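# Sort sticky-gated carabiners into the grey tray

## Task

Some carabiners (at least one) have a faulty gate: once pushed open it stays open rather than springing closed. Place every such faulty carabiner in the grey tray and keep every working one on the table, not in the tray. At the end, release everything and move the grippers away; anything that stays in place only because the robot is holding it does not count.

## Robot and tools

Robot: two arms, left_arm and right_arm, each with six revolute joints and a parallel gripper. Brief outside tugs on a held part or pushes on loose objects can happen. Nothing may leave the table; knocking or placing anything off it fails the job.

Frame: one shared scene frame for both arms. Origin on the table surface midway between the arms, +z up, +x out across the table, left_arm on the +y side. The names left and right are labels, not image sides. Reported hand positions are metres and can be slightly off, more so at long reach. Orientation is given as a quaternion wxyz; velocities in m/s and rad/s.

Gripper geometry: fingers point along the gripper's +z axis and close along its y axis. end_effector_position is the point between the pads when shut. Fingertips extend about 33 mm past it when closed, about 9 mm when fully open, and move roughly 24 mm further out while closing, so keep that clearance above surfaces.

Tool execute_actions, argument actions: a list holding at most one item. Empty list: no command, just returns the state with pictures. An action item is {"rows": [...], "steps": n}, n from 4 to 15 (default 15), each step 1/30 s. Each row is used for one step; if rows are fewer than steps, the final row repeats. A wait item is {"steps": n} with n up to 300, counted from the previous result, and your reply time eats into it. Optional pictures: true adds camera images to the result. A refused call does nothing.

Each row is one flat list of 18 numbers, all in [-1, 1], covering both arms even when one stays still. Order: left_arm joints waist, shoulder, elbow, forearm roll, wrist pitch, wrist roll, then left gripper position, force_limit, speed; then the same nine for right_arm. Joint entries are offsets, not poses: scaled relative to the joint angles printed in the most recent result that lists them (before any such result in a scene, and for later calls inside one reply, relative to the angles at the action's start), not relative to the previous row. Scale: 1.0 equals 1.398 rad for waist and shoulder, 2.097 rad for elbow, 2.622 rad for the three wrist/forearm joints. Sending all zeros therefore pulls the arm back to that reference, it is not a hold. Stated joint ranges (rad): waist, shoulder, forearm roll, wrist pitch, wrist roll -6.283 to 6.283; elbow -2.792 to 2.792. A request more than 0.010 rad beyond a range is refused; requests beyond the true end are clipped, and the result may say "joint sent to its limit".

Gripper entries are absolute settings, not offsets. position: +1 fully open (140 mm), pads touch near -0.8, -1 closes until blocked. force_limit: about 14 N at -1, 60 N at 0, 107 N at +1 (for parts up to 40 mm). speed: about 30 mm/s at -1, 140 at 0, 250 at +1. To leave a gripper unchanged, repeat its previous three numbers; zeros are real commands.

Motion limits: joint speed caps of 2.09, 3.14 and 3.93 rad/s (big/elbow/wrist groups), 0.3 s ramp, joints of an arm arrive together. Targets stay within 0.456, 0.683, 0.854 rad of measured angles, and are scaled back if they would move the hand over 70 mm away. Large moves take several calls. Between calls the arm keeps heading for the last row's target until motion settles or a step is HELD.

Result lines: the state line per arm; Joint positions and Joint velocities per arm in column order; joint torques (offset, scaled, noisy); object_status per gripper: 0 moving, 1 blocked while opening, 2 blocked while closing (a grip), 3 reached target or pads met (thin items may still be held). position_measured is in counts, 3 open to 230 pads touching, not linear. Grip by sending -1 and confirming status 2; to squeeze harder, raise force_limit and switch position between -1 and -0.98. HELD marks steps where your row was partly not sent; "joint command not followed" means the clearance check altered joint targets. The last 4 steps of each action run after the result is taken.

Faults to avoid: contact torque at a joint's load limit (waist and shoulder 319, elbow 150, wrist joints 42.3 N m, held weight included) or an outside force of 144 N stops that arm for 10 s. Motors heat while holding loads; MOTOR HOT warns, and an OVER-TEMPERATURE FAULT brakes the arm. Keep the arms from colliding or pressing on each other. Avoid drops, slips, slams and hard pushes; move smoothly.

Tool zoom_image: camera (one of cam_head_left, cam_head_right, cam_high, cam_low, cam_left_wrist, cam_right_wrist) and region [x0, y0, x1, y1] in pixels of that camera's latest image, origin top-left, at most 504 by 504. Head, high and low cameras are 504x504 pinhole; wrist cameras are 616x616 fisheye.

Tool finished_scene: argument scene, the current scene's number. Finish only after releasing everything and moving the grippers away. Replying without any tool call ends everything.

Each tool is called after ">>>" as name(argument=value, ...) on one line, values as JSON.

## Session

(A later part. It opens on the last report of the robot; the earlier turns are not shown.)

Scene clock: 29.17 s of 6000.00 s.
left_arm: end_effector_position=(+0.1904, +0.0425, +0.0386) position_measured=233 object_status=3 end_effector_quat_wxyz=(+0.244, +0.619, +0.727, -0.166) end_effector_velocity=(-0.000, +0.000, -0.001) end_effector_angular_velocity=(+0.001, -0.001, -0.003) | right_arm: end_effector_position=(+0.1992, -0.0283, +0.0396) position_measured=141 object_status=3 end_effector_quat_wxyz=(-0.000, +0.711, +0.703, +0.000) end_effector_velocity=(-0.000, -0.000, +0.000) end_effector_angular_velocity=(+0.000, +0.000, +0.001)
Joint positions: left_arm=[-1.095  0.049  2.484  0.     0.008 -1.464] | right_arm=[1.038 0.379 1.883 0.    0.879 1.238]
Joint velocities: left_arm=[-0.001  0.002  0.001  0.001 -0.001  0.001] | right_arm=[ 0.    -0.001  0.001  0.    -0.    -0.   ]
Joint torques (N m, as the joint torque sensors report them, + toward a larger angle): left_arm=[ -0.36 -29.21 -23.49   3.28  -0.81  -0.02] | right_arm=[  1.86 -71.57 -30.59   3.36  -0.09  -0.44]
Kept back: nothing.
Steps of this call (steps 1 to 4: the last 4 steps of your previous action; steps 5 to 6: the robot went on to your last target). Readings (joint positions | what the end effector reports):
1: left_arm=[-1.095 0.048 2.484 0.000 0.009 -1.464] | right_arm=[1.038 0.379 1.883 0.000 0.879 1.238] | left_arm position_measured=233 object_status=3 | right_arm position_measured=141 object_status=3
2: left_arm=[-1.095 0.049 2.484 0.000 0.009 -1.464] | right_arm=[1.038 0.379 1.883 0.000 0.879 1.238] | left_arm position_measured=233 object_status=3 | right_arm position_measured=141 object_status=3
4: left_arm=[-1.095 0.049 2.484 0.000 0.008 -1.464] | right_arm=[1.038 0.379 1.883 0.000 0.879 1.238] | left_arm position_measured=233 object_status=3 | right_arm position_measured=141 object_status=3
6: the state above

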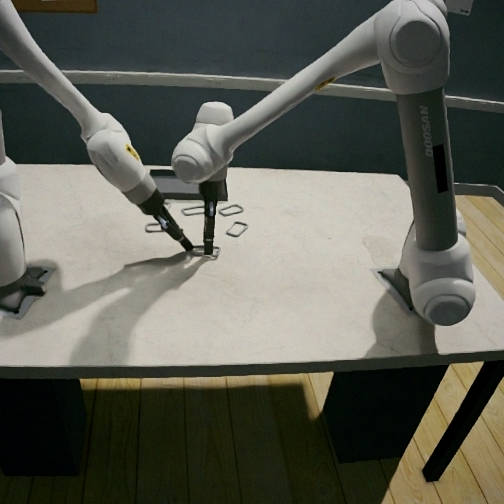

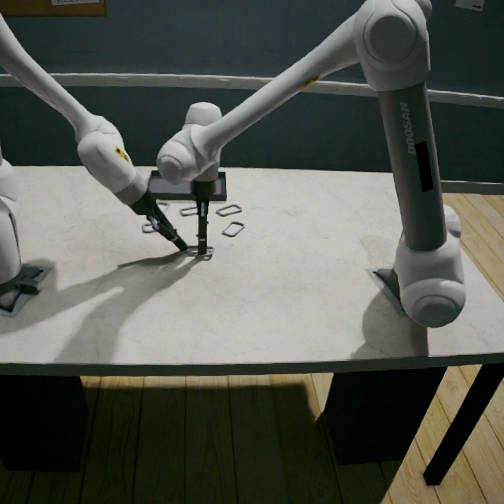

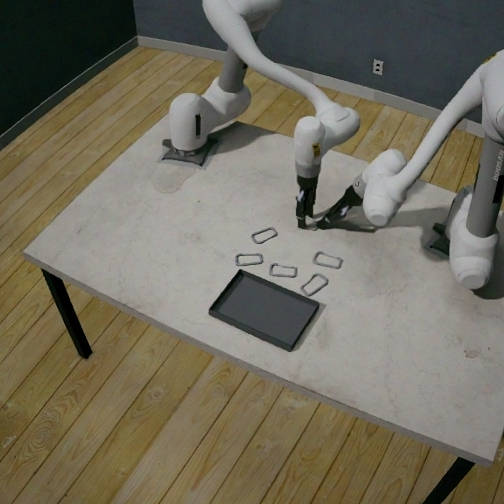

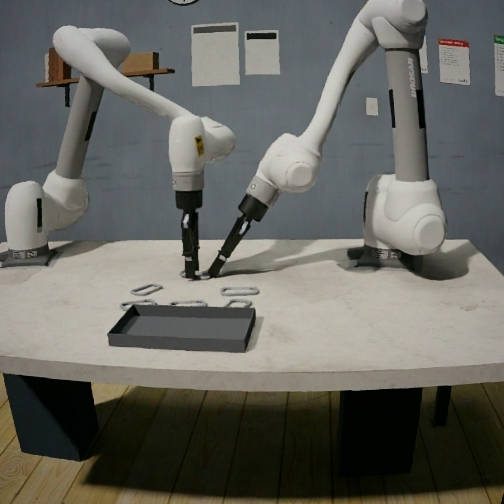

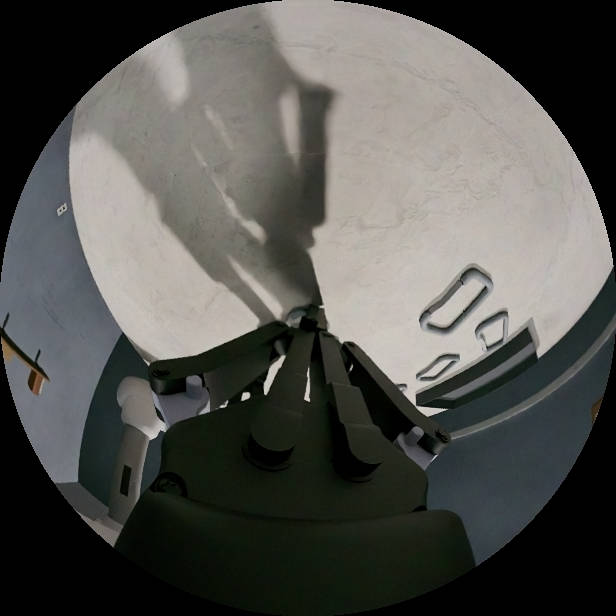

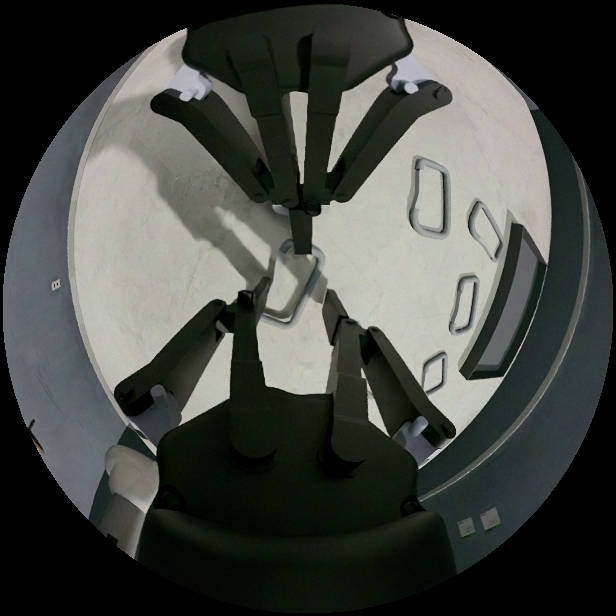

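>>> execute_actions(actions=[{"rows":[[0,0.004,0.001,0,-0.003,0,-0.9,0,1,0,0,0,0,0,0,-0.1,0,1],[0,0.004,0.001,0,-0.003,0,-0.9,0,1,0,0,0,0,0,0,-0.1,0,1],[0,0.004,0.001,0,-0.003,0,-0.9,0,1,0,0,0,0,0,0,-0.1,0,1],[0,0.004,0.001,0,-0.003,0,-0.9,0,1,0,-0.006,-0.003,0,0.0056,0,-0.1,0,1],[0,0.004,0.001,0,-0.003,0,-0.9,0,1,0,-0.006,-0.003,0,0.0056,0,-0.1,0,1],[0,0.004,0.001,0,-0.003,0,-0.9,0,1,0,-0.012,-0.006,0,0.011,0,-0.1,0,1],[0,0.004,0.001,0,-0.003,0,-0.9,0,1,0,-0.012,-0.006,0,0.011,0,-0.1,0,1],[0,0.004,0.001,0,-0.003,0,-0.9,0,1,0,-0.018,-0.009,0,0.017,0,-0.1,0,1]],"steps":15}])

>>> execute_actions(actions=[{"steps":6}], pictures=true)

>>> zoom_image(camera="cam_right_wrist", region=[200,170,400,370])

Scene clock: 29.80 s of 6000.00 s.
left_arm: end_effector_position=(+0.1903, +0.0426, +0.0360) position_measured=233 object_status=3 end_effector_quat_wxyz=(+0.244, +0.619, +0.727, -0.166) end_effector_velocity=(+0.000, +0.000, +0.001) end_effector_angular_velocity=(-0.001, -0.000, +0.001) | right_arm: end_effector_position=(+0.1994, -0.0278, +0.0606) position_measured=141 object_status=3 end_effector_quat_wxyz=(-0.000, +0.711, +0.703, -0.000) end_effector_velocity=(-0.000, -0.000, +0.061) end_effector_angular_velocity=(-0.002, +0.001, -0.001)
Joint positions: left_arm=[-1.095  0.055  2.486  0.     0.    -1.464] | right_arm=[1.038 0.358 1.867 0.    0.917 1.238]
Joint velocities: left_arm=[ 0.001 -0.001 -0.    -0.     0.     0.   ] | right_arm=[-0.    -0.062 -0.044  0.001  0.108  0.   ]
Joint torques (N m, as the joint torque sensors report them, + toward a larger angle): left_arm=[  0.78 -20.61 -13.98   3.33   2.91   0.22] | right_arm=[  1.53 -57.15 -27.39   2.91  -0.28  -0.28]
Steps of this call (steps 1 to 8: the robot went on to your last target; steps 9 to 19: the first 11 steps of this action). Readings (joint positions | what the end effector reports):
9: left_arm=[-1.095 0.049 2.484 0.000 0.008 -1.464] | right_arm=[1.038 0.379 1.883 0.000 0.879 1.238] | left_arm position_measured=233 object_status=3 | right_arm position_measured=141 object_status=3
10: left_arm=[-1.095 0.050 2.485 0.000 0.006 -1.464] | right_arm=[1.038 0.379 1.883 0.000 0.879 1.238] | left_arm position_measured=233 object_status=3 | right_arm position_measured=141 object_status=3
12: left_arm=[-1.095 0.053 2.486 0.000 0.002 -1.464] | right_arm=[1.038 0.379 1.883 0.000 0.879 1.238] | left_arm position_measured=233 object_status=3 | right_arm position_measured=141 object_status=3
16: left_arm=[-1.095 0.054 2.486 0.000 0.000 -1.464] | right_arm=[1.038 0.368 1.875 0.000 0.898 1.238] | left_arm position_measured=233 object_status=3 | right_arm position_measured=141 object_status=3
19: the state above

Scene clock: 30.00 s of 6000.00 s.
left_arm: end_effector_position=(+0.1903, +0.0426, +0.0360) position_measured=233 object_status=3 end_effector_quat_wxyz=(+0.244, +0.619, +0.727, -0.166) end_effector_velocity=(-0.000, -0.001, +0.001) end_effector_angular_velocity=(-0.002, -0.001, -0.002) | right_arm: end_effector_position=(+0.1994, -0.0279, +0.0642) position_measured=141 object_status=3 end_effector_quat_wxyz=(+0.000, +0.711, +0.703, -0.000) end_effector_velocity=(-0.000, +0.000, +0.003) end_effector_angular_velocity=(+0.000, +0.001, -0.001)
Joint positions: left_arm=[-1.095  0.055  2.486  0.     0.    -1.464] | right_arm=[1.038 0.354 1.865 0.    0.924 1.238]
Joint velocities: left_arm=[-0.001 -0.002 -0.    -0.     0.     0.001] | right_arm=[ 0.    -0.003 -0.003  0.001  0.006  0.001]
Joint torques (N m, as the joint torque sensors report them, + toward a larger angle): left_arm=[ -0.68 -20.84 -13.21   3.28   2.68   0.  ] | right_arm=[  5.36 -69.26 -31.43   3.36   0.1   -0.02]
Kept back: nothing.
Steps of this call (steps 1 to 4: the last 4 steps of your previous action; steps 5 to 6: the robot went on to your last target). Readings (joint positions | what the end effector reports):
1: left_arm=[-1.095 0.055 2.486 0.000 0.000 -1.464] | right_arm=[1.038 0.356 1.866 0.000 0.920 1.238] | left_arm position_measured=233 object_status=3 | right_arm position_measured=141 object_status=3
2: left_arm=[-1.095 0.055 2.486 0.000 0.000 -1.464] | right_arm=[1.038 0.355 1.866 0.000 0.921 1.238] | left_arm position_measured=233 object_status=3 | right_arm position_measured=141 object_status=3
4: left_arm=[-1.095 0.055 2.486 0.000 0.000 -1.464] | right_arm=[1.038 0.354 1.865 0.000 0.923 1.238] | left_arm position_measured=233 object_status=3 | right_arm position_measured=141 object_status=3
6: the state above

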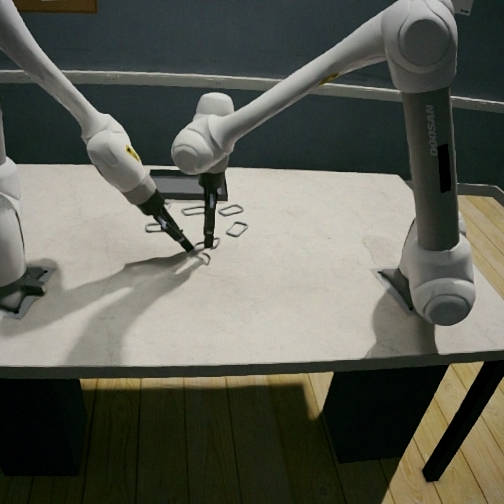

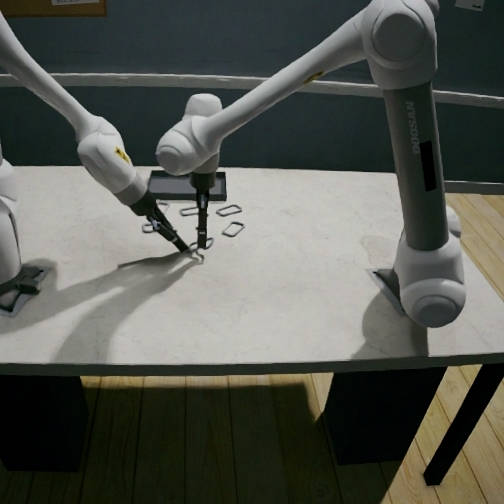

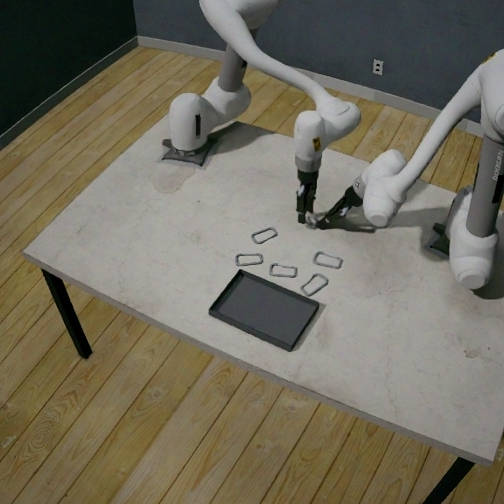

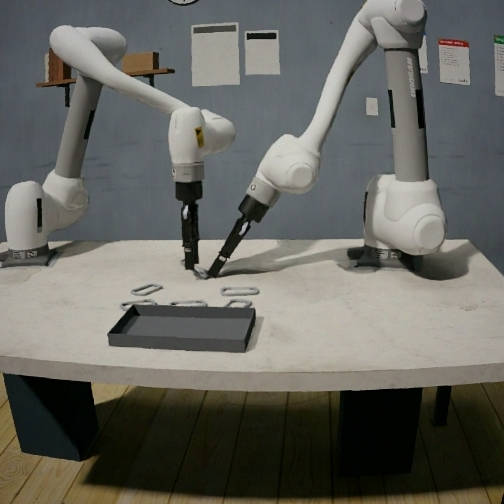

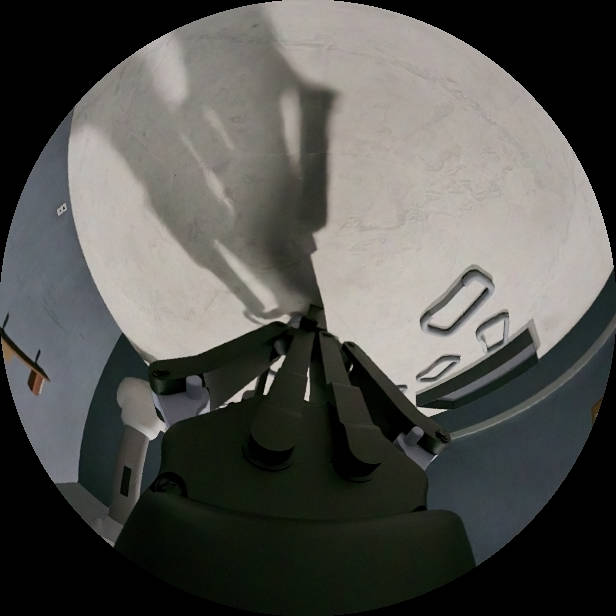

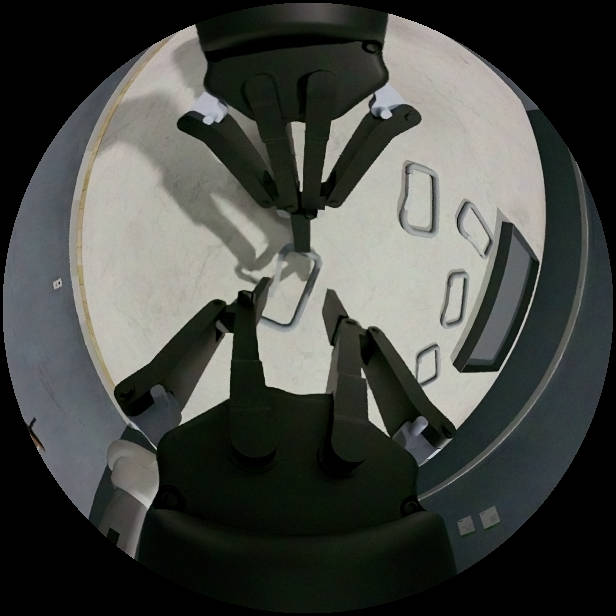

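Region (200, 170, 400, 370) of cam_right_wrist's 616x616 image, scaled by 2.520, with more detail than that image has.

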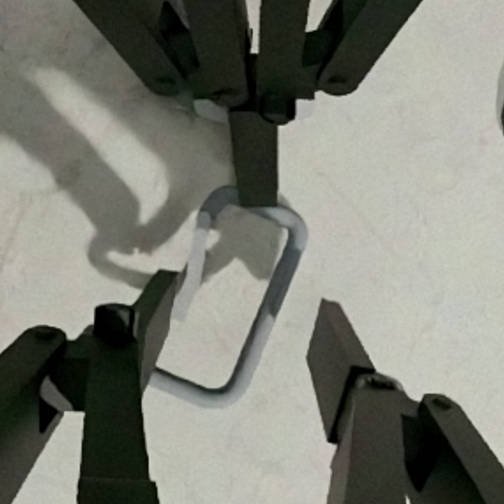

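>>> execute_actions(actions=[{"rows":[[0,0,0,0,0,0,-0.9,0,1,0,0.007,0.0033,0,-0.006,0,-0.1,0,1],[0,0,0,0,0,0,-0.9,0,1,0,0.0136,0.0067,0,-0.0126,0,-0.1,0,1],[0,0,0,0,0,0,-0.9,0,1,0,0.0136,0.0067,0,-0.0126,0,-0.1,0,1],[0,0,0,0,0,0,-0.9,0,1,0,0.0136,0.0067,0,-0.0126,0,-0.1,0,1],[0,0,0,0,0,0,-0.9,0,1,0,0.0136,0.0067,0,-0.0126,0,-0.1,0,1],[0,0,0,0,0,0,-0.9,0,1,0.002,0.018,0.002,0,-0.0116,0.001,-0.1,0,1],[0,0,0,0,0,0,-0.9,0,1,0.002,0.018,0.002,0,-0.0116,0.001,-0.1,0,1],[0,0,0,0,0,0,-0.9,0,1,0.004,0.023,-0.002,0,-0.0106,0.002,-0.1,0,1],[0,0,0,0,0,0,-0.9,0,1,0.004,0.023,-0.002,0,-0.0106,0.002,-0.1,0,1],[0,0,0,0,0,0,-0.9,0,1,0.0054,0.028,-0.0067,0,-0.0096,0.003,-0.1,0,1]],"steps":15}])

>>> execute_actions(actions=[{"steps":6}], pictures=true)

>>> zoom_image(camera="cam_right_wrist", region=[200,170,400,370])

Scene clock: 30.80 s of 6000.00 s.
left_arm: end_effector_position=(+0.1904, +0.0425, +0.0360) position_measured=233 object_status=3 end_effector_quat_wxyz=(+0.244, +0.619, +0.727, -0.166) end_effector_velocity=(+0.001, +0.000, +0.001) end_effector_angular_velocity=(-0.001, +0.000, +0.002) | right_arm: end_effector_position=(+0.1994, -0.0192, +0.0453) position_measured=141 object_status=3 end_effector_quat_wxyz=(-0.000, +0.711, +0.703, +0.000) end_effector_velocity=(+0.004, +0.079, -0.007) end_effector_angular_velocity=(+0.005, -0.001, -0.008)
Joint positions: left_arm=[-1.095  0.055  2.486  0.     0.    -1.464] | right_arm=[ 1.043  0.384  1.862 -0.     0.895  1.243]
Joint velocities: left_arm=[ 0.001 -0.001  0.     0.    -0.    -0.001] | right_arm=[ 0.033  0.107 -0.148  0.001  0.036  0.04 ]
Joint torques (N m, as the joint torque sensors report them, + toward a larger angle): left_arm=[ -0.59 -19.55 -14.98   3.42   2.07   0.15] | right_arm=[  2.24 -70.76 -34.87   4.33  -1.    -0.05]
Steps of this call (steps 1 to 13: the robot went on to your last target; steps 14 to 24: the first 11 steps of this action). Readings (joint positions | what the end effector reports):
14: left_arm=[-1.095 0.055 2.486 0.000 0.000 -1.464] | right_arm=[1.038 0.354 1.864 0.000 0.924 1.238] | left_arm position_measured=233 object_status=3 | right_arm position_measured=141 object_status=3
15: left_arm=[-1.095 0.055 2.486 0.000 0.000 -1.464] | right_arm=[1.038 0.355 1.865 0.000 0.921 1.238] | left_arm position_measured=233 object_status=3 | right_arm position_measured=141 object_status=3
17: left_arm=[-1.095 0.055 2.486 0.000 0.000 -1.464] | right_arm=[1.038 0.364 1.872 0.000 0.905 1.238] | left_arm position_measured=233 object_status=3 | right_arm position_measured=141 object_status=3
21: left_arm=[-1.095 0.055 2.486 0.000 0.000 -1.464] | right_arm=[1.039 0.375 1.873 0.000 0.894 1.240] | left_arm position_measured=233 object_status=3 | right_arm position_measured=141 object_status=3
24: the state above

Scene clock: 31.00 s of 6000.00 s.
left_arm: end_effector_position=(+0.1904, +0.0426, +0.0360) position_measured=233 object_status=3 end_effector_quat_wxyz=(+0.244, +0.619, +0.727, -0.166) end_effector_velocity=(-0.000, +0.000, +0.000) end_effector_angular_velocity=(-0.000, -0.001, -0.001) | right_arm: end_effector_position=(+0.1994, -0.0136, +0.0444) position_measured=141 object_status=3 end_effector_quat_wxyz=(+0.000, +0.711, +0.703, -0.000) end_effector_velocity=(-0.001, +0.004, -0.001) end_effector_angular_velocity=(-0.001, +0.000, +0.001)
Joint positions: left_arm=[-1.095  0.055  2.486  0.     0.    -1.464] | right_arm=[ 1.046  0.393  1.851 -0.     0.898  1.246]
Joint velocities: left_arm=[-0.    -0.001  0.    -0.    -0.     0.001] | right_arm=[ 0.003  0.006 -0.008  0.     0.003  0.002]
Joint torques (N m, as the joint torque sensors report them, + toward a larger angle): left_arm=[  1.14 -21.71 -14.01   3.28   2.47   0.02] | right_arm=[  2.03 -72.28 -30.62   3.41  -0.16  -0.42]
Kept back: nothing.
Steps of this call (steps 1 to 4: the last 4 steps of your previous action; steps 5 to 6: the robot went on to your last target). Readings (joint positions | what the end effector reports):
1: left_arm=[-1.095 0.055 2.486 0.000 0.000 -1.464] | right_arm=[1.044 0.388 1.858 -0.000 0.896 1.244] | left_arm position_measured=233 object_status=3 | right_arm position_measured=141 object_status=3
2: left_arm=[-1.095 0.055 2.486 0.000 0.000 -1.464] | right_arm=[1.045 0.390 1.855 -0.000 0.897 1.245] | left_arm position_measured=233 object_status=3 | right_arm position_measured=141 object_status=3
4: left_arm=[-1.095 0.055 2.486 0.000 0.000 -1.464] | right_arm=[1.045 0.392 1.852 -0.000 0.898 1.246] | left_arm position_measured=233 object_status=3 | right_arm position_measured=141 object_status=3
6: the state above

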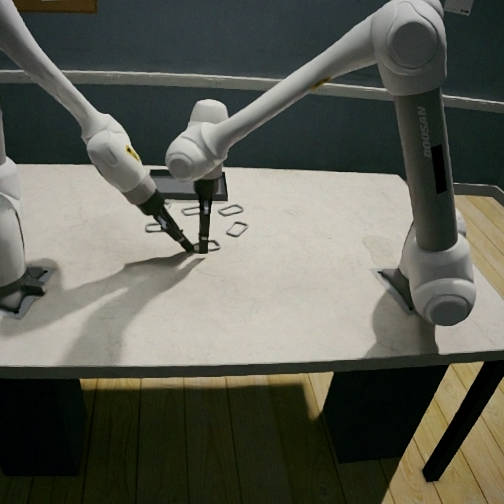

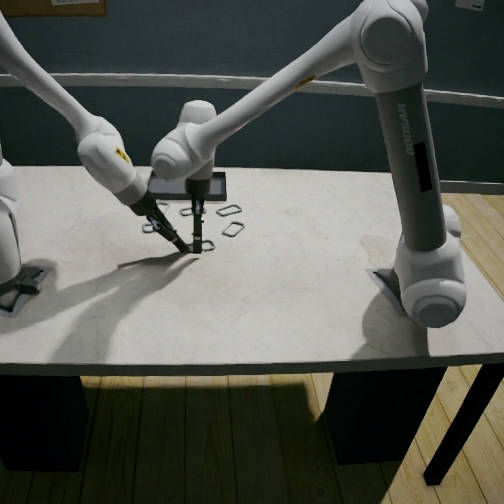

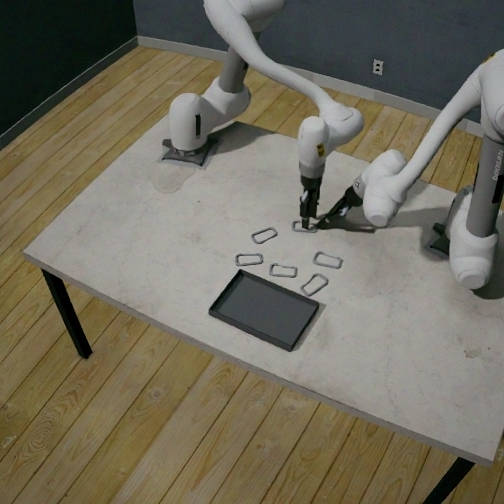

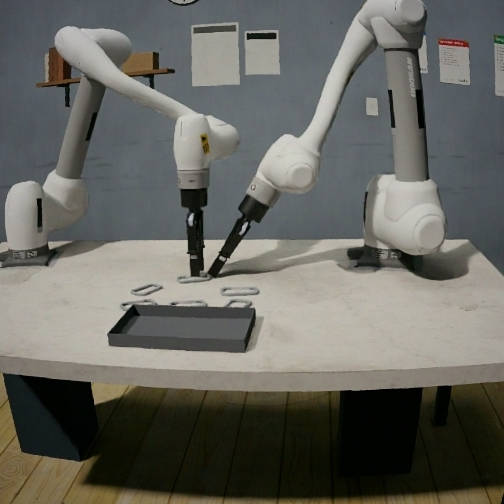

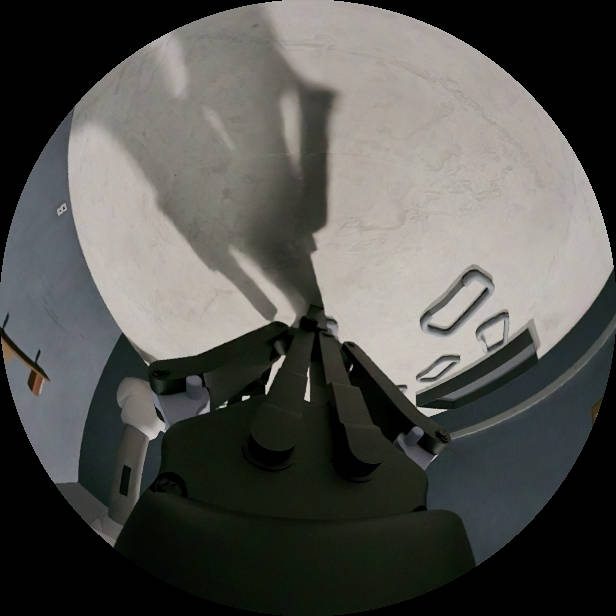

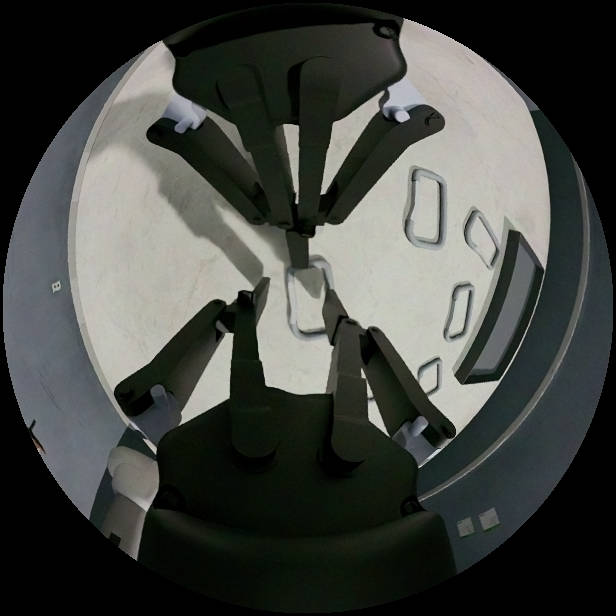

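Region (200, 170, 400, 370) of cam_right_wrist's 616x616 image, scaled by 2.520, with more detail than that image has.

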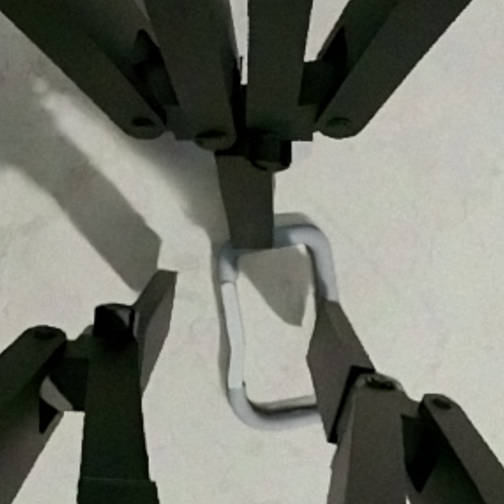

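>>> execute_actions(actions=[{"rows":[[0,-0.104,-0.028,0,0.078,0,-0.9,0,1,0,-0.04,-0.02,0,0.038,0,0.05,0,1]],"steps":10}])

>>> zoom_image(camera="cam_right_wrist", region=[380,150,540,410])

Scene clock: 31.37 s of 6000.00 s.
left_arm: end_effector_position=(+0.1903, +0.0425, +0.0785) position_measured=233 object_status=3 end_effector_quat_wxyz=(+0.244, +0.619, +0.727, -0.166) end_effector_velocity=(-0.004, +0.016, +0.385) end_effector_angular_velocity=(-0.025, -0.007, +0.000) | right_arm: end_effector_position=(+0.1991, -0.0137, +0.0927) position_measured=123 object_status=0 end_effector_quat_wxyz=(+0.000, +0.711, +0.703, -0.000) end_effector_velocity=(-0.004, -0.012, +0.172) end_effector_angular_velocity=(-0.004, +0.001, -0.001)
Joint positions: left_arm=[-1.095 -0.032  2.451  0.     0.122 -1.464] | right_arm=[1.046 0.345 1.815 0.    0.982 1.246]
Joint velocities: left_arm=[ 0.    -0.761 -0.307 -0.     1.042  0.001] | right_arm=[ 0.    -0.174 -0.117 -0.     0.295  0.001]
Joint torques (N m, as the joint torque sensors report them, + toward a larger angle): left_arm=[ -2.22  -9.18 -20.89   3.11  -0.83   0.02] | right_arm=[ -0.07 -38.11 -20.94   2.48  -0.17  -0.35]
Steps of this call (steps 1 to 5: the robot went on to your last target; steps 6 to 11: the first 6 steps of this action). Readings (joint positions | what the end effector reports):
6: left_arm=[-1.095 0.055 2.486 0.000 0.000 -1.464] | right_arm=[1.046 0.393 1.850 0.000 0.899 1.246] | left_arm position_measured=233 object_status=3 | right_arm position_measured=141 object_status=0
7: left_arm=[-1.095 0.051 2.485 0.000 0.005 -1.464] | right_arm=[1.046 0.390 1.848 0.000 0.905 1.246] | left_arm position_measured=233 object_status=3 | right_arm position_measured=137 object_status=0
9: left_arm=[-1.095 0.022 2.473 0.000 0.047 -1.464] | right_arm=[1.046 0.365 1.829 0.000 0.949 1.246] | left_arm position_measured=233 object_status=3 | right_arm position_measured=123 object_status=0
11: the state above

Region (380, 150, 540, 410) of cam_right_wrist's 616x616 image, scaled by 1.938, with more detail than that image has; it fills the left 310 columns of this view, and the rest is white.

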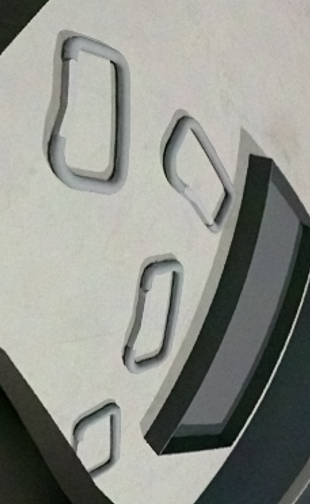

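>>> execute_actions(actions=[{"rows":[[1,-0.263,-0.12,0,0.18,0,-0.9,0,1,-0.1545,-0.0436,0.0435,0,-0.0117,-0.53,0,0,1]],"steps":15}])

>>> execute_actions(actions=[{"steps":10}], pictures=true)

>>> zoom_image(camera="cam_right_wrist", region=[200,200,400,400])

Scene clock: 32.13 s of 6000.00 s.
left_arm: end_effector_position=(+0.2790, +0.0715, +0.1871) position_measured=233 object_status=3 end_effector_quat_wxyz=(+0.278, +0.550, +0.772, -0.156) end_effector_velocity=(+0.291, +0.142, +0.230) end_effector_angular_velocity=(-0.128, -0.059, +0.594) | right_arm: end_effector_position=(+0.2659, -0.0661, +0.0947) position_measured=129 object_status=0 end_effector_quat_wxyz=(+0.000, +0.532, +0.847, -0.001) end_effector_velocity=(+0.210, -0.181, -0.018) end_effector_angular_velocity=(+0.007, +0.002, +2.347)
Joint positions: left_arm=[-0.923 -0.195  2.351  0.     0.336 -1.464] | right_arm=[ 0.922  0.307  1.866 -0.     0.971  0.662]
Joint velocities: left_arm=[ 0.592 -0.293 -0.216 -0.001  0.368 -0.001] | right_arm=[-0.416 -0.101  0.182  0.    -0.086 -2.763]
Joint torques (N m, as the joint torque sensors report them, + toward a larger angle): left_arm=[ -1.35 -13.86 -32.82   4.38  -0.87  -0.06] | right_arm=[  3.51 -68.   -34.02   3.88  -0.04  -0.31]
Steps of this call (steps 1 to 4: the last 4 steps of your previous action; steps 5 to 12: the robot went on to your last target; steps 13 to 23: the first 11 steps of this action). Readings (joint positions | what the end effector reports):
13: left_arm=[-1.095 -0.091 2.428 0.000 0.205 -1.464] | right_arm=[1.046 0.337 1.809 -0.000 0.998 1.246] | left_arm position_measured=233 object_status=3 | right_arm position_measured=123 object_status=0
14: left_arm=[-1.091 -0.093 2.426 0.000 0.208 -1.464] | right_arm=[1.044 0.336 1.810 -0.000 0.998 1.239] | left_arm position_measured=233 object_status=3 | right_arm position_measured=125 object_status=0
16: left_arm=[-1.062 -0.113 2.411 0.000 0.233 -1.464] | right_arm=[1.030 0.333 1.818 -0.000 0.994 1.183] | left_arm position_measured=233 object_status=3 | right_arm position_measured=129 object_status=0
20: left_arm=[-0.982 -0.163 2.374 0.000 0.296 -1.464] | right_arm=[0.967 0.317 1.846 -0.000 0.980 0.916] | left_arm position_measured=233 object_status=3 | right_arm position_measured=129 object_status=0
23: the state above

Scene clock: 32.47 s of 6000.00 s.
left_arm: end_effector_position=(+0.3732, +0.1370, +0.2524) position_measured=233 object_status=3 end_effector_quat_wxyz=(+0.310, +0.463, +0.819, -0.134) end_effector_velocity=(+0.262, +0.240, +0.157) end_effector_angular_velocity=(-0.074, -0.057, +0.645) | right_arm: end_effector_position=(+0.3085, -0.1068, +0.0906) position_measured=129 object_status=3 end_effector_quat_wxyz=(-0.000, +0.216, +0.976, -0.000) end_effector_velocity=(+0.033, -0.035, -0.003) end_effector_angular_velocity=(+0.002, +0.000, +0.657)
Joint positions: left_arm=[-0.713 -0.276  2.291  0.     0.439 -1.464] | right_arm=[ 0.833  0.285  1.905  0.     0.952 -0.115]
Joint velocities: left_arm=[ 0.646 -0.194 -0.143 -0.     0.244  0.002] | right_arm=[-0.074 -0.018  0.032  0.001 -0.015 -0.732]
Joint torques (N m, as the joint torque sensors report them, + toward a larger angle): left_arm=[  0.91  -8.14 -36.45   4.65  -1.06  -0.01] | right_arm=[  7.53 -62.96 -32.54   3.99  -0.26  -0.49]
Kept back: nothing.
Steps of this call (steps 1 to 4: the last 4 steps of your previous action; steps 5 to 10: the robot went on to your last target). Readings (joint positions | what the end effector reports):
1: left_arm=[-0.903 -0.204 2.344 0.000 0.348 -1.464] | right_arm=[0.908 0.303 1.872 -0.000 0.968 0.564] | left_arm position_measured=233 object_status=3 | right_arm position_measured=129 object_status=0
2: left_arm=[-0.882 -0.214 2.337 0.000 0.360 -1.464] | right_arm=[0.895 0.300 1.878 -0.000 0.965 0.460] | left_arm position_measured=233 object_status=3 | right_arm position_measured=129 object_status=0
4: left_arm=[-0.841 -0.231 2.324 0.000 0.382 -1.464] | right_arm=[0.872 0.294 1.888 -0.000 0.961 0.258] | left_arm position_measured=233 object_status=3 | right_arm position_measured=129 object_status=3
8: left_arm=[-0.757 -0.263 2.301 0.000 0.421 -1.464] | right_arm=[0.840 0.287 1.902 0.000 0.954 -0.039] | left_arm position_measured=233 object_status=3 | right_arm position_measured=129 object_status=3
10: the state above

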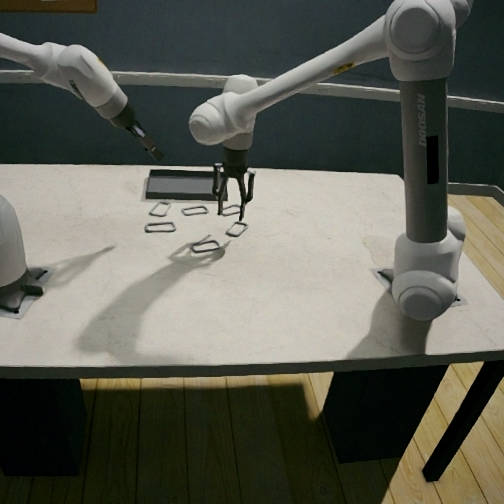

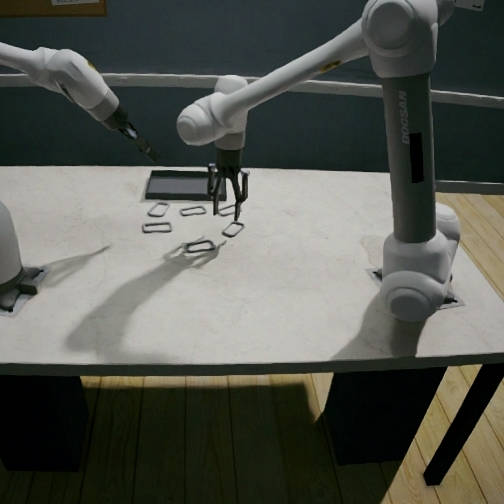

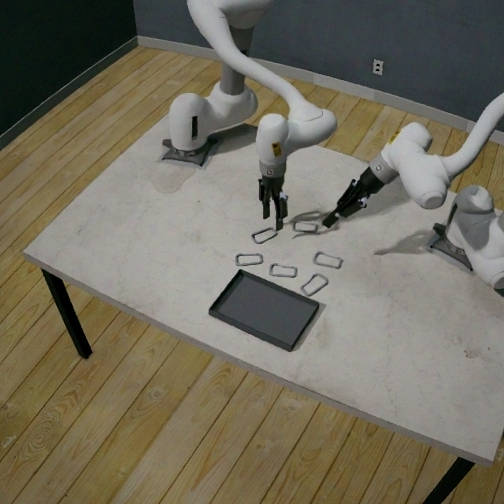

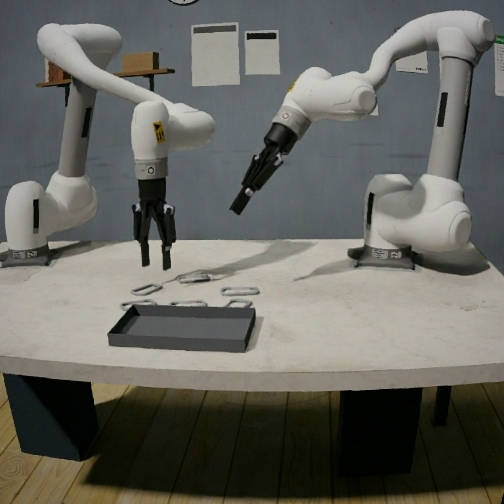

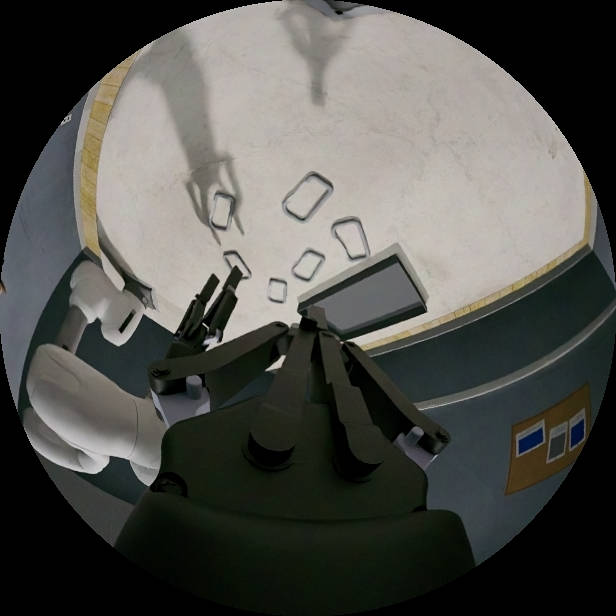

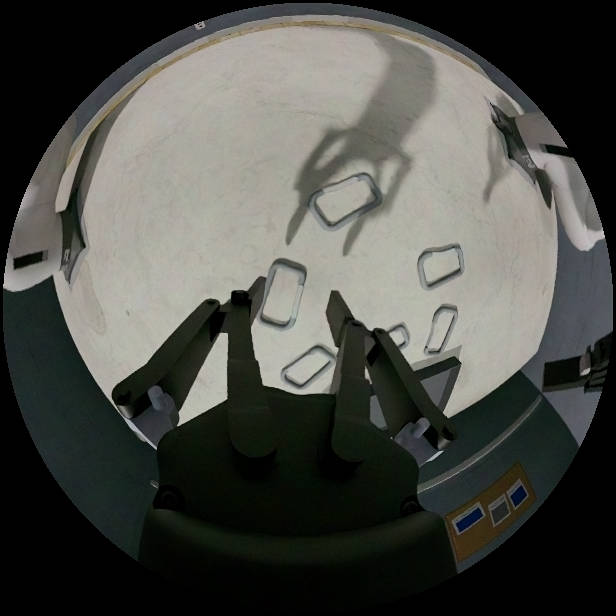

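Region (200, 200, 400, 400) of cam_right_wrist's 616x616 image, scaled by 2.520, with more detail than that image has.

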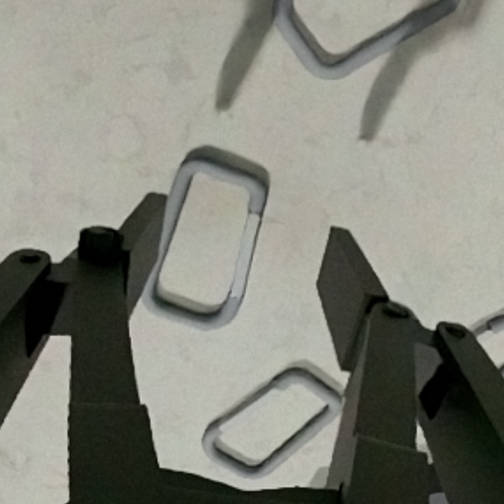

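>>> execute_actions(actions=[{"rows":[[0.7,0,-0.1,0,0.2,0,-0.9,0,1,-0.010,-0.020,0.0186,0,-0.0046,0.0515,0,0,1]],"steps":15}])

>>> execute_actions(actions=[{"steps":6}], pictures=true)

>>> zoom_image(camera="cam_right_wrist", region=[200,200,400,400])

Scene clock: 33.27 s of 6000.00 s.
left_arm: end_effector_position=(+0.5175, +0.3956, +0.3062) position_measured=233 object_status=3 end_effector_quat_wxyz=(+0.284, +0.225, +0.931, -0.037) end_effector_velocity=(+0.071, +0.375, -0.004) end_effector_angular_velocity=(+0.133, +0.342, +0.714) | right_arm: end_effector_position=(+0.3056, -0.1276, +0.0903) position_measured=129 object_status=3 end_effector_quat_wxyz=(-0.000, +0.287, +0.958, +0.000) end_effector_velocity=(-0.001, -0.003, -0.002) end_effector_angular_velocity=(-0.002, +0.001, -0.028)
Joint positions: left_arm=[-0.159 -0.318  2.174  0.     0.704 -1.464] | right_arm=[0.819 0.257 1.944 0.    0.94  0.018]
Joint velocities: left_arm=[ 0.714  0.075 -0.165  0.001  0.456  0.   ] | right_arm=[-0.001 -0.002  0.007 -0.    -0.002  0.027]
Joint torques (N m, as the joint torque sensors report them, + toward a larger angle): left_arm=[ -2.86  -7.92 -38.85   5.01  -1.18  -0.03] | right_arm=[  2.43 -57.94 -33.05   3.7   -0.17  -0.54]
Steps of this call (steps 1 to 13: the robot went on to your last target; steps 14 to 24: the first 11 steps of this action). Readings (joint positions | what the end effector reports):
14: left_arm=[-0.396 -0.343 2.241 0.000 0.523 -1.464] | right_arm=[0.830 0.284 1.906 0.000 0.952 -0.143] | left_arm position_measured=233 object_status=3 | right_arm position_measured=129 object_status=3
15: left_arm=[-0.372 -0.345 2.238 0.000 0.529 -1.464] | right_arm=[0.829 0.283 1.908 0.000 0.951 -0.137] | left_arm position_measured=233 object_status=3 | right_arm position_measured=129 object_status=3
17: left_arm=[-0.325 -0.341 2.224 0.000 0.565 -1.464] | right_arm=[0.826 0.274 1.921 0.000 0.947 -0.081] | left_arm position_measured=233 object_status=3 | right_arm position_measured=129 object_status=3
21: left_arm=[-0.231 -0.326 2.192 0.000 0.653 -1.464] | right_arm=[0.819 0.258 1.942 0.000 0.941 0.011] | left_arm position_measured=233 object_status=3 | right_arm position_measured=129 object_status=3
24: the state above

Scene clock: 33.47 s of 6000.00 s.
left_arm: end_effector_position=(+0.5260, +0.4720, +0.3062) position_measured=233 object_status=3 end_effector_quat_wxyz=(+0.252, +0.159, +0.955, -0.014) end_effector_velocity=(+0.012, +0.379, +0.003) end_effector_angular_velocity=(+0.078, +0.341, +0.720) | right_arm: end_effector_position=(+0.3055, -0.1279, +0.0903) position_measured=129 object_status=3 end_effector_quat_wxyz=(-0.000, +0.288, +0.958, +0.000) end_effector_velocity=(-0.000, -0.001, -0.001) end_effector_angular_velocity=(-0.002, +0.000, -0.002)
Joint positions: left_arm=[-0.014 -0.304  2.142  0.     0.793 -1.464] | right_arm=[0.819 0.257 1.944 0.    0.94  0.02 ]
Joint velocities: left_arm=[ 0.722  0.07  -0.158  0.     0.438  0.001] | right_arm=[-0.     0.     0.002 -0.001  0.     0.003]
Joint torques (N m, as the joint torque sensors report them, + toward a larger angle): left_arm=[  0.85 -10.   -40.72   5.07  -1.33   0.06] | right_arm=[  3.27 -59.68 -31.49   3.7   -0.23  -0.56]
Kept back: nothing.
Steps of this call (steps 1 to 4: the last 4 steps of your previous action; steps 5 to 6: the robot went on to your last target). Readings (joint positions | what the end effector reports):
1: left_arm=[-0.135 -0.316 2.169 0.000 0.719 -1.464] | right_arm=[0.819 0.257 1.944 0.000 0.940 0.019] | left_arm position_measured=233 object_status=3 | right_arm position_measured=129 object_status=3
2: left_arm=[-0.111 -0.313 2.163 0.000 0.733 -1.464] | right_arm=[0.819 0.257 1.944 0.000 0.940 0.019] | left_arm position_measured=233 object_status=3 | right_arm position_measured=129 object_status=3
4: left_arm=[-0.062 -0.309 2.153 0.000 0.763 -1.464] | right_arm=[0.819 0.257 1.944 0.000 0.940 0.020] | left_arm position_measured=233 object_status=3 | right_arm position_measured=129 object_status=3
6: the state above

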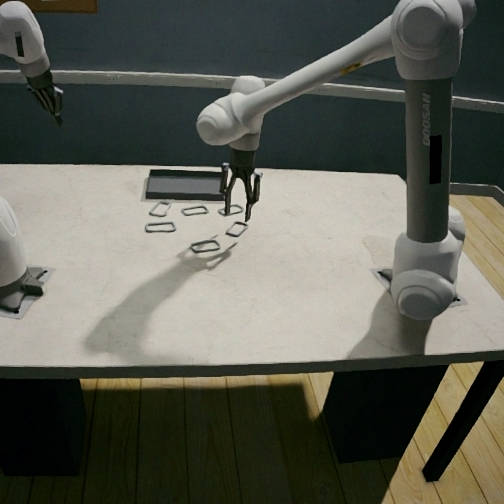

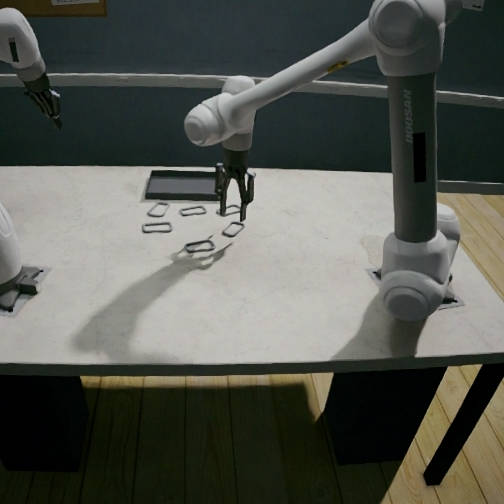

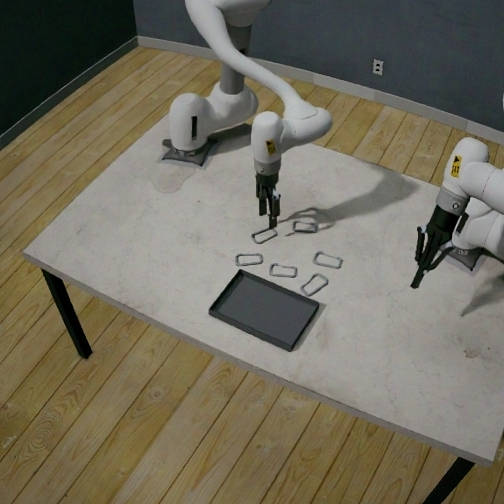

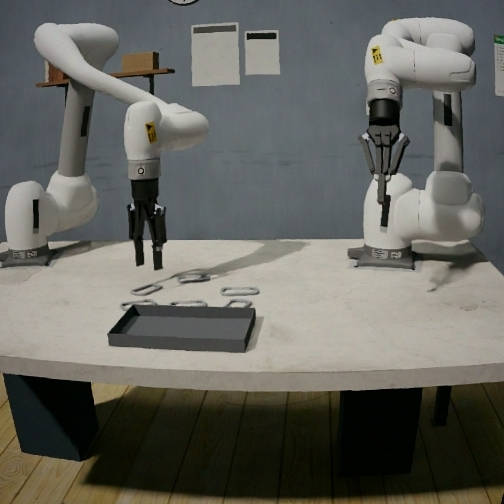

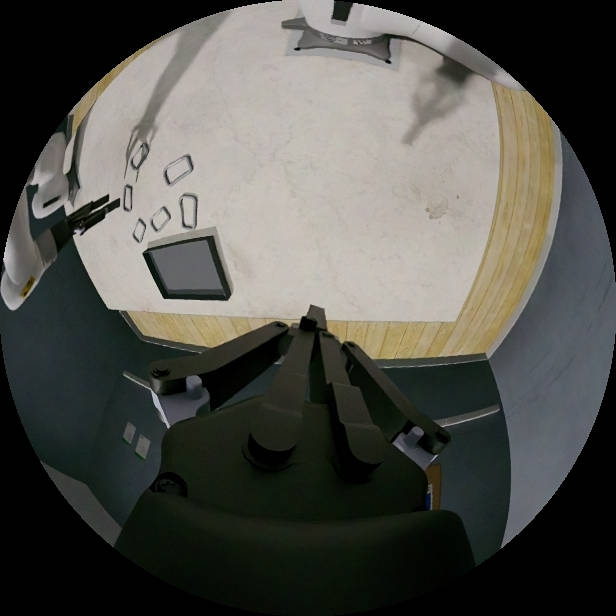

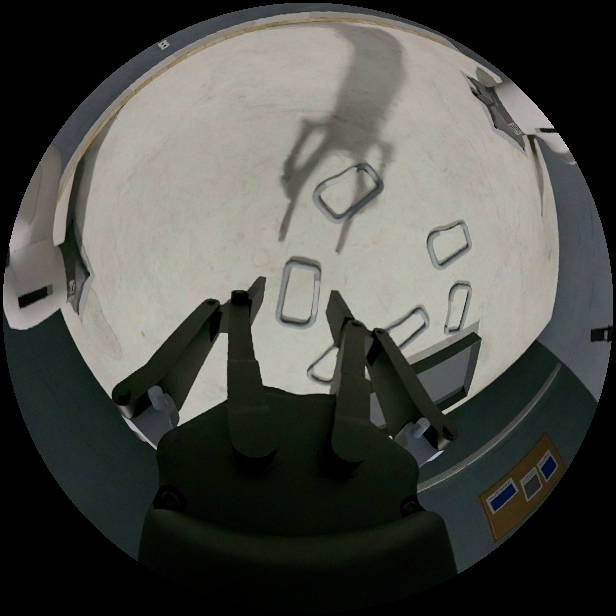

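Region (200, 200, 400, 400) of cam_right_wrist's 616x616 image, scaled by 2.520, with more detail than that image has.

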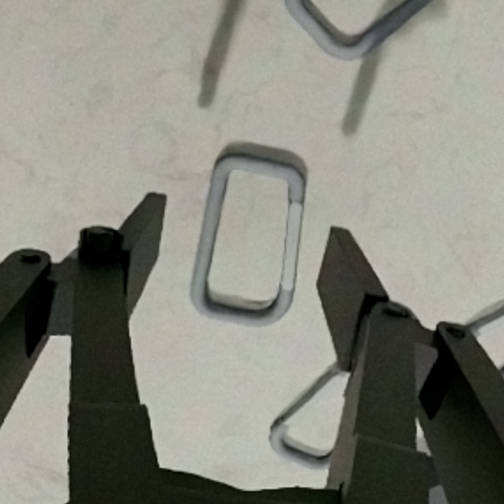

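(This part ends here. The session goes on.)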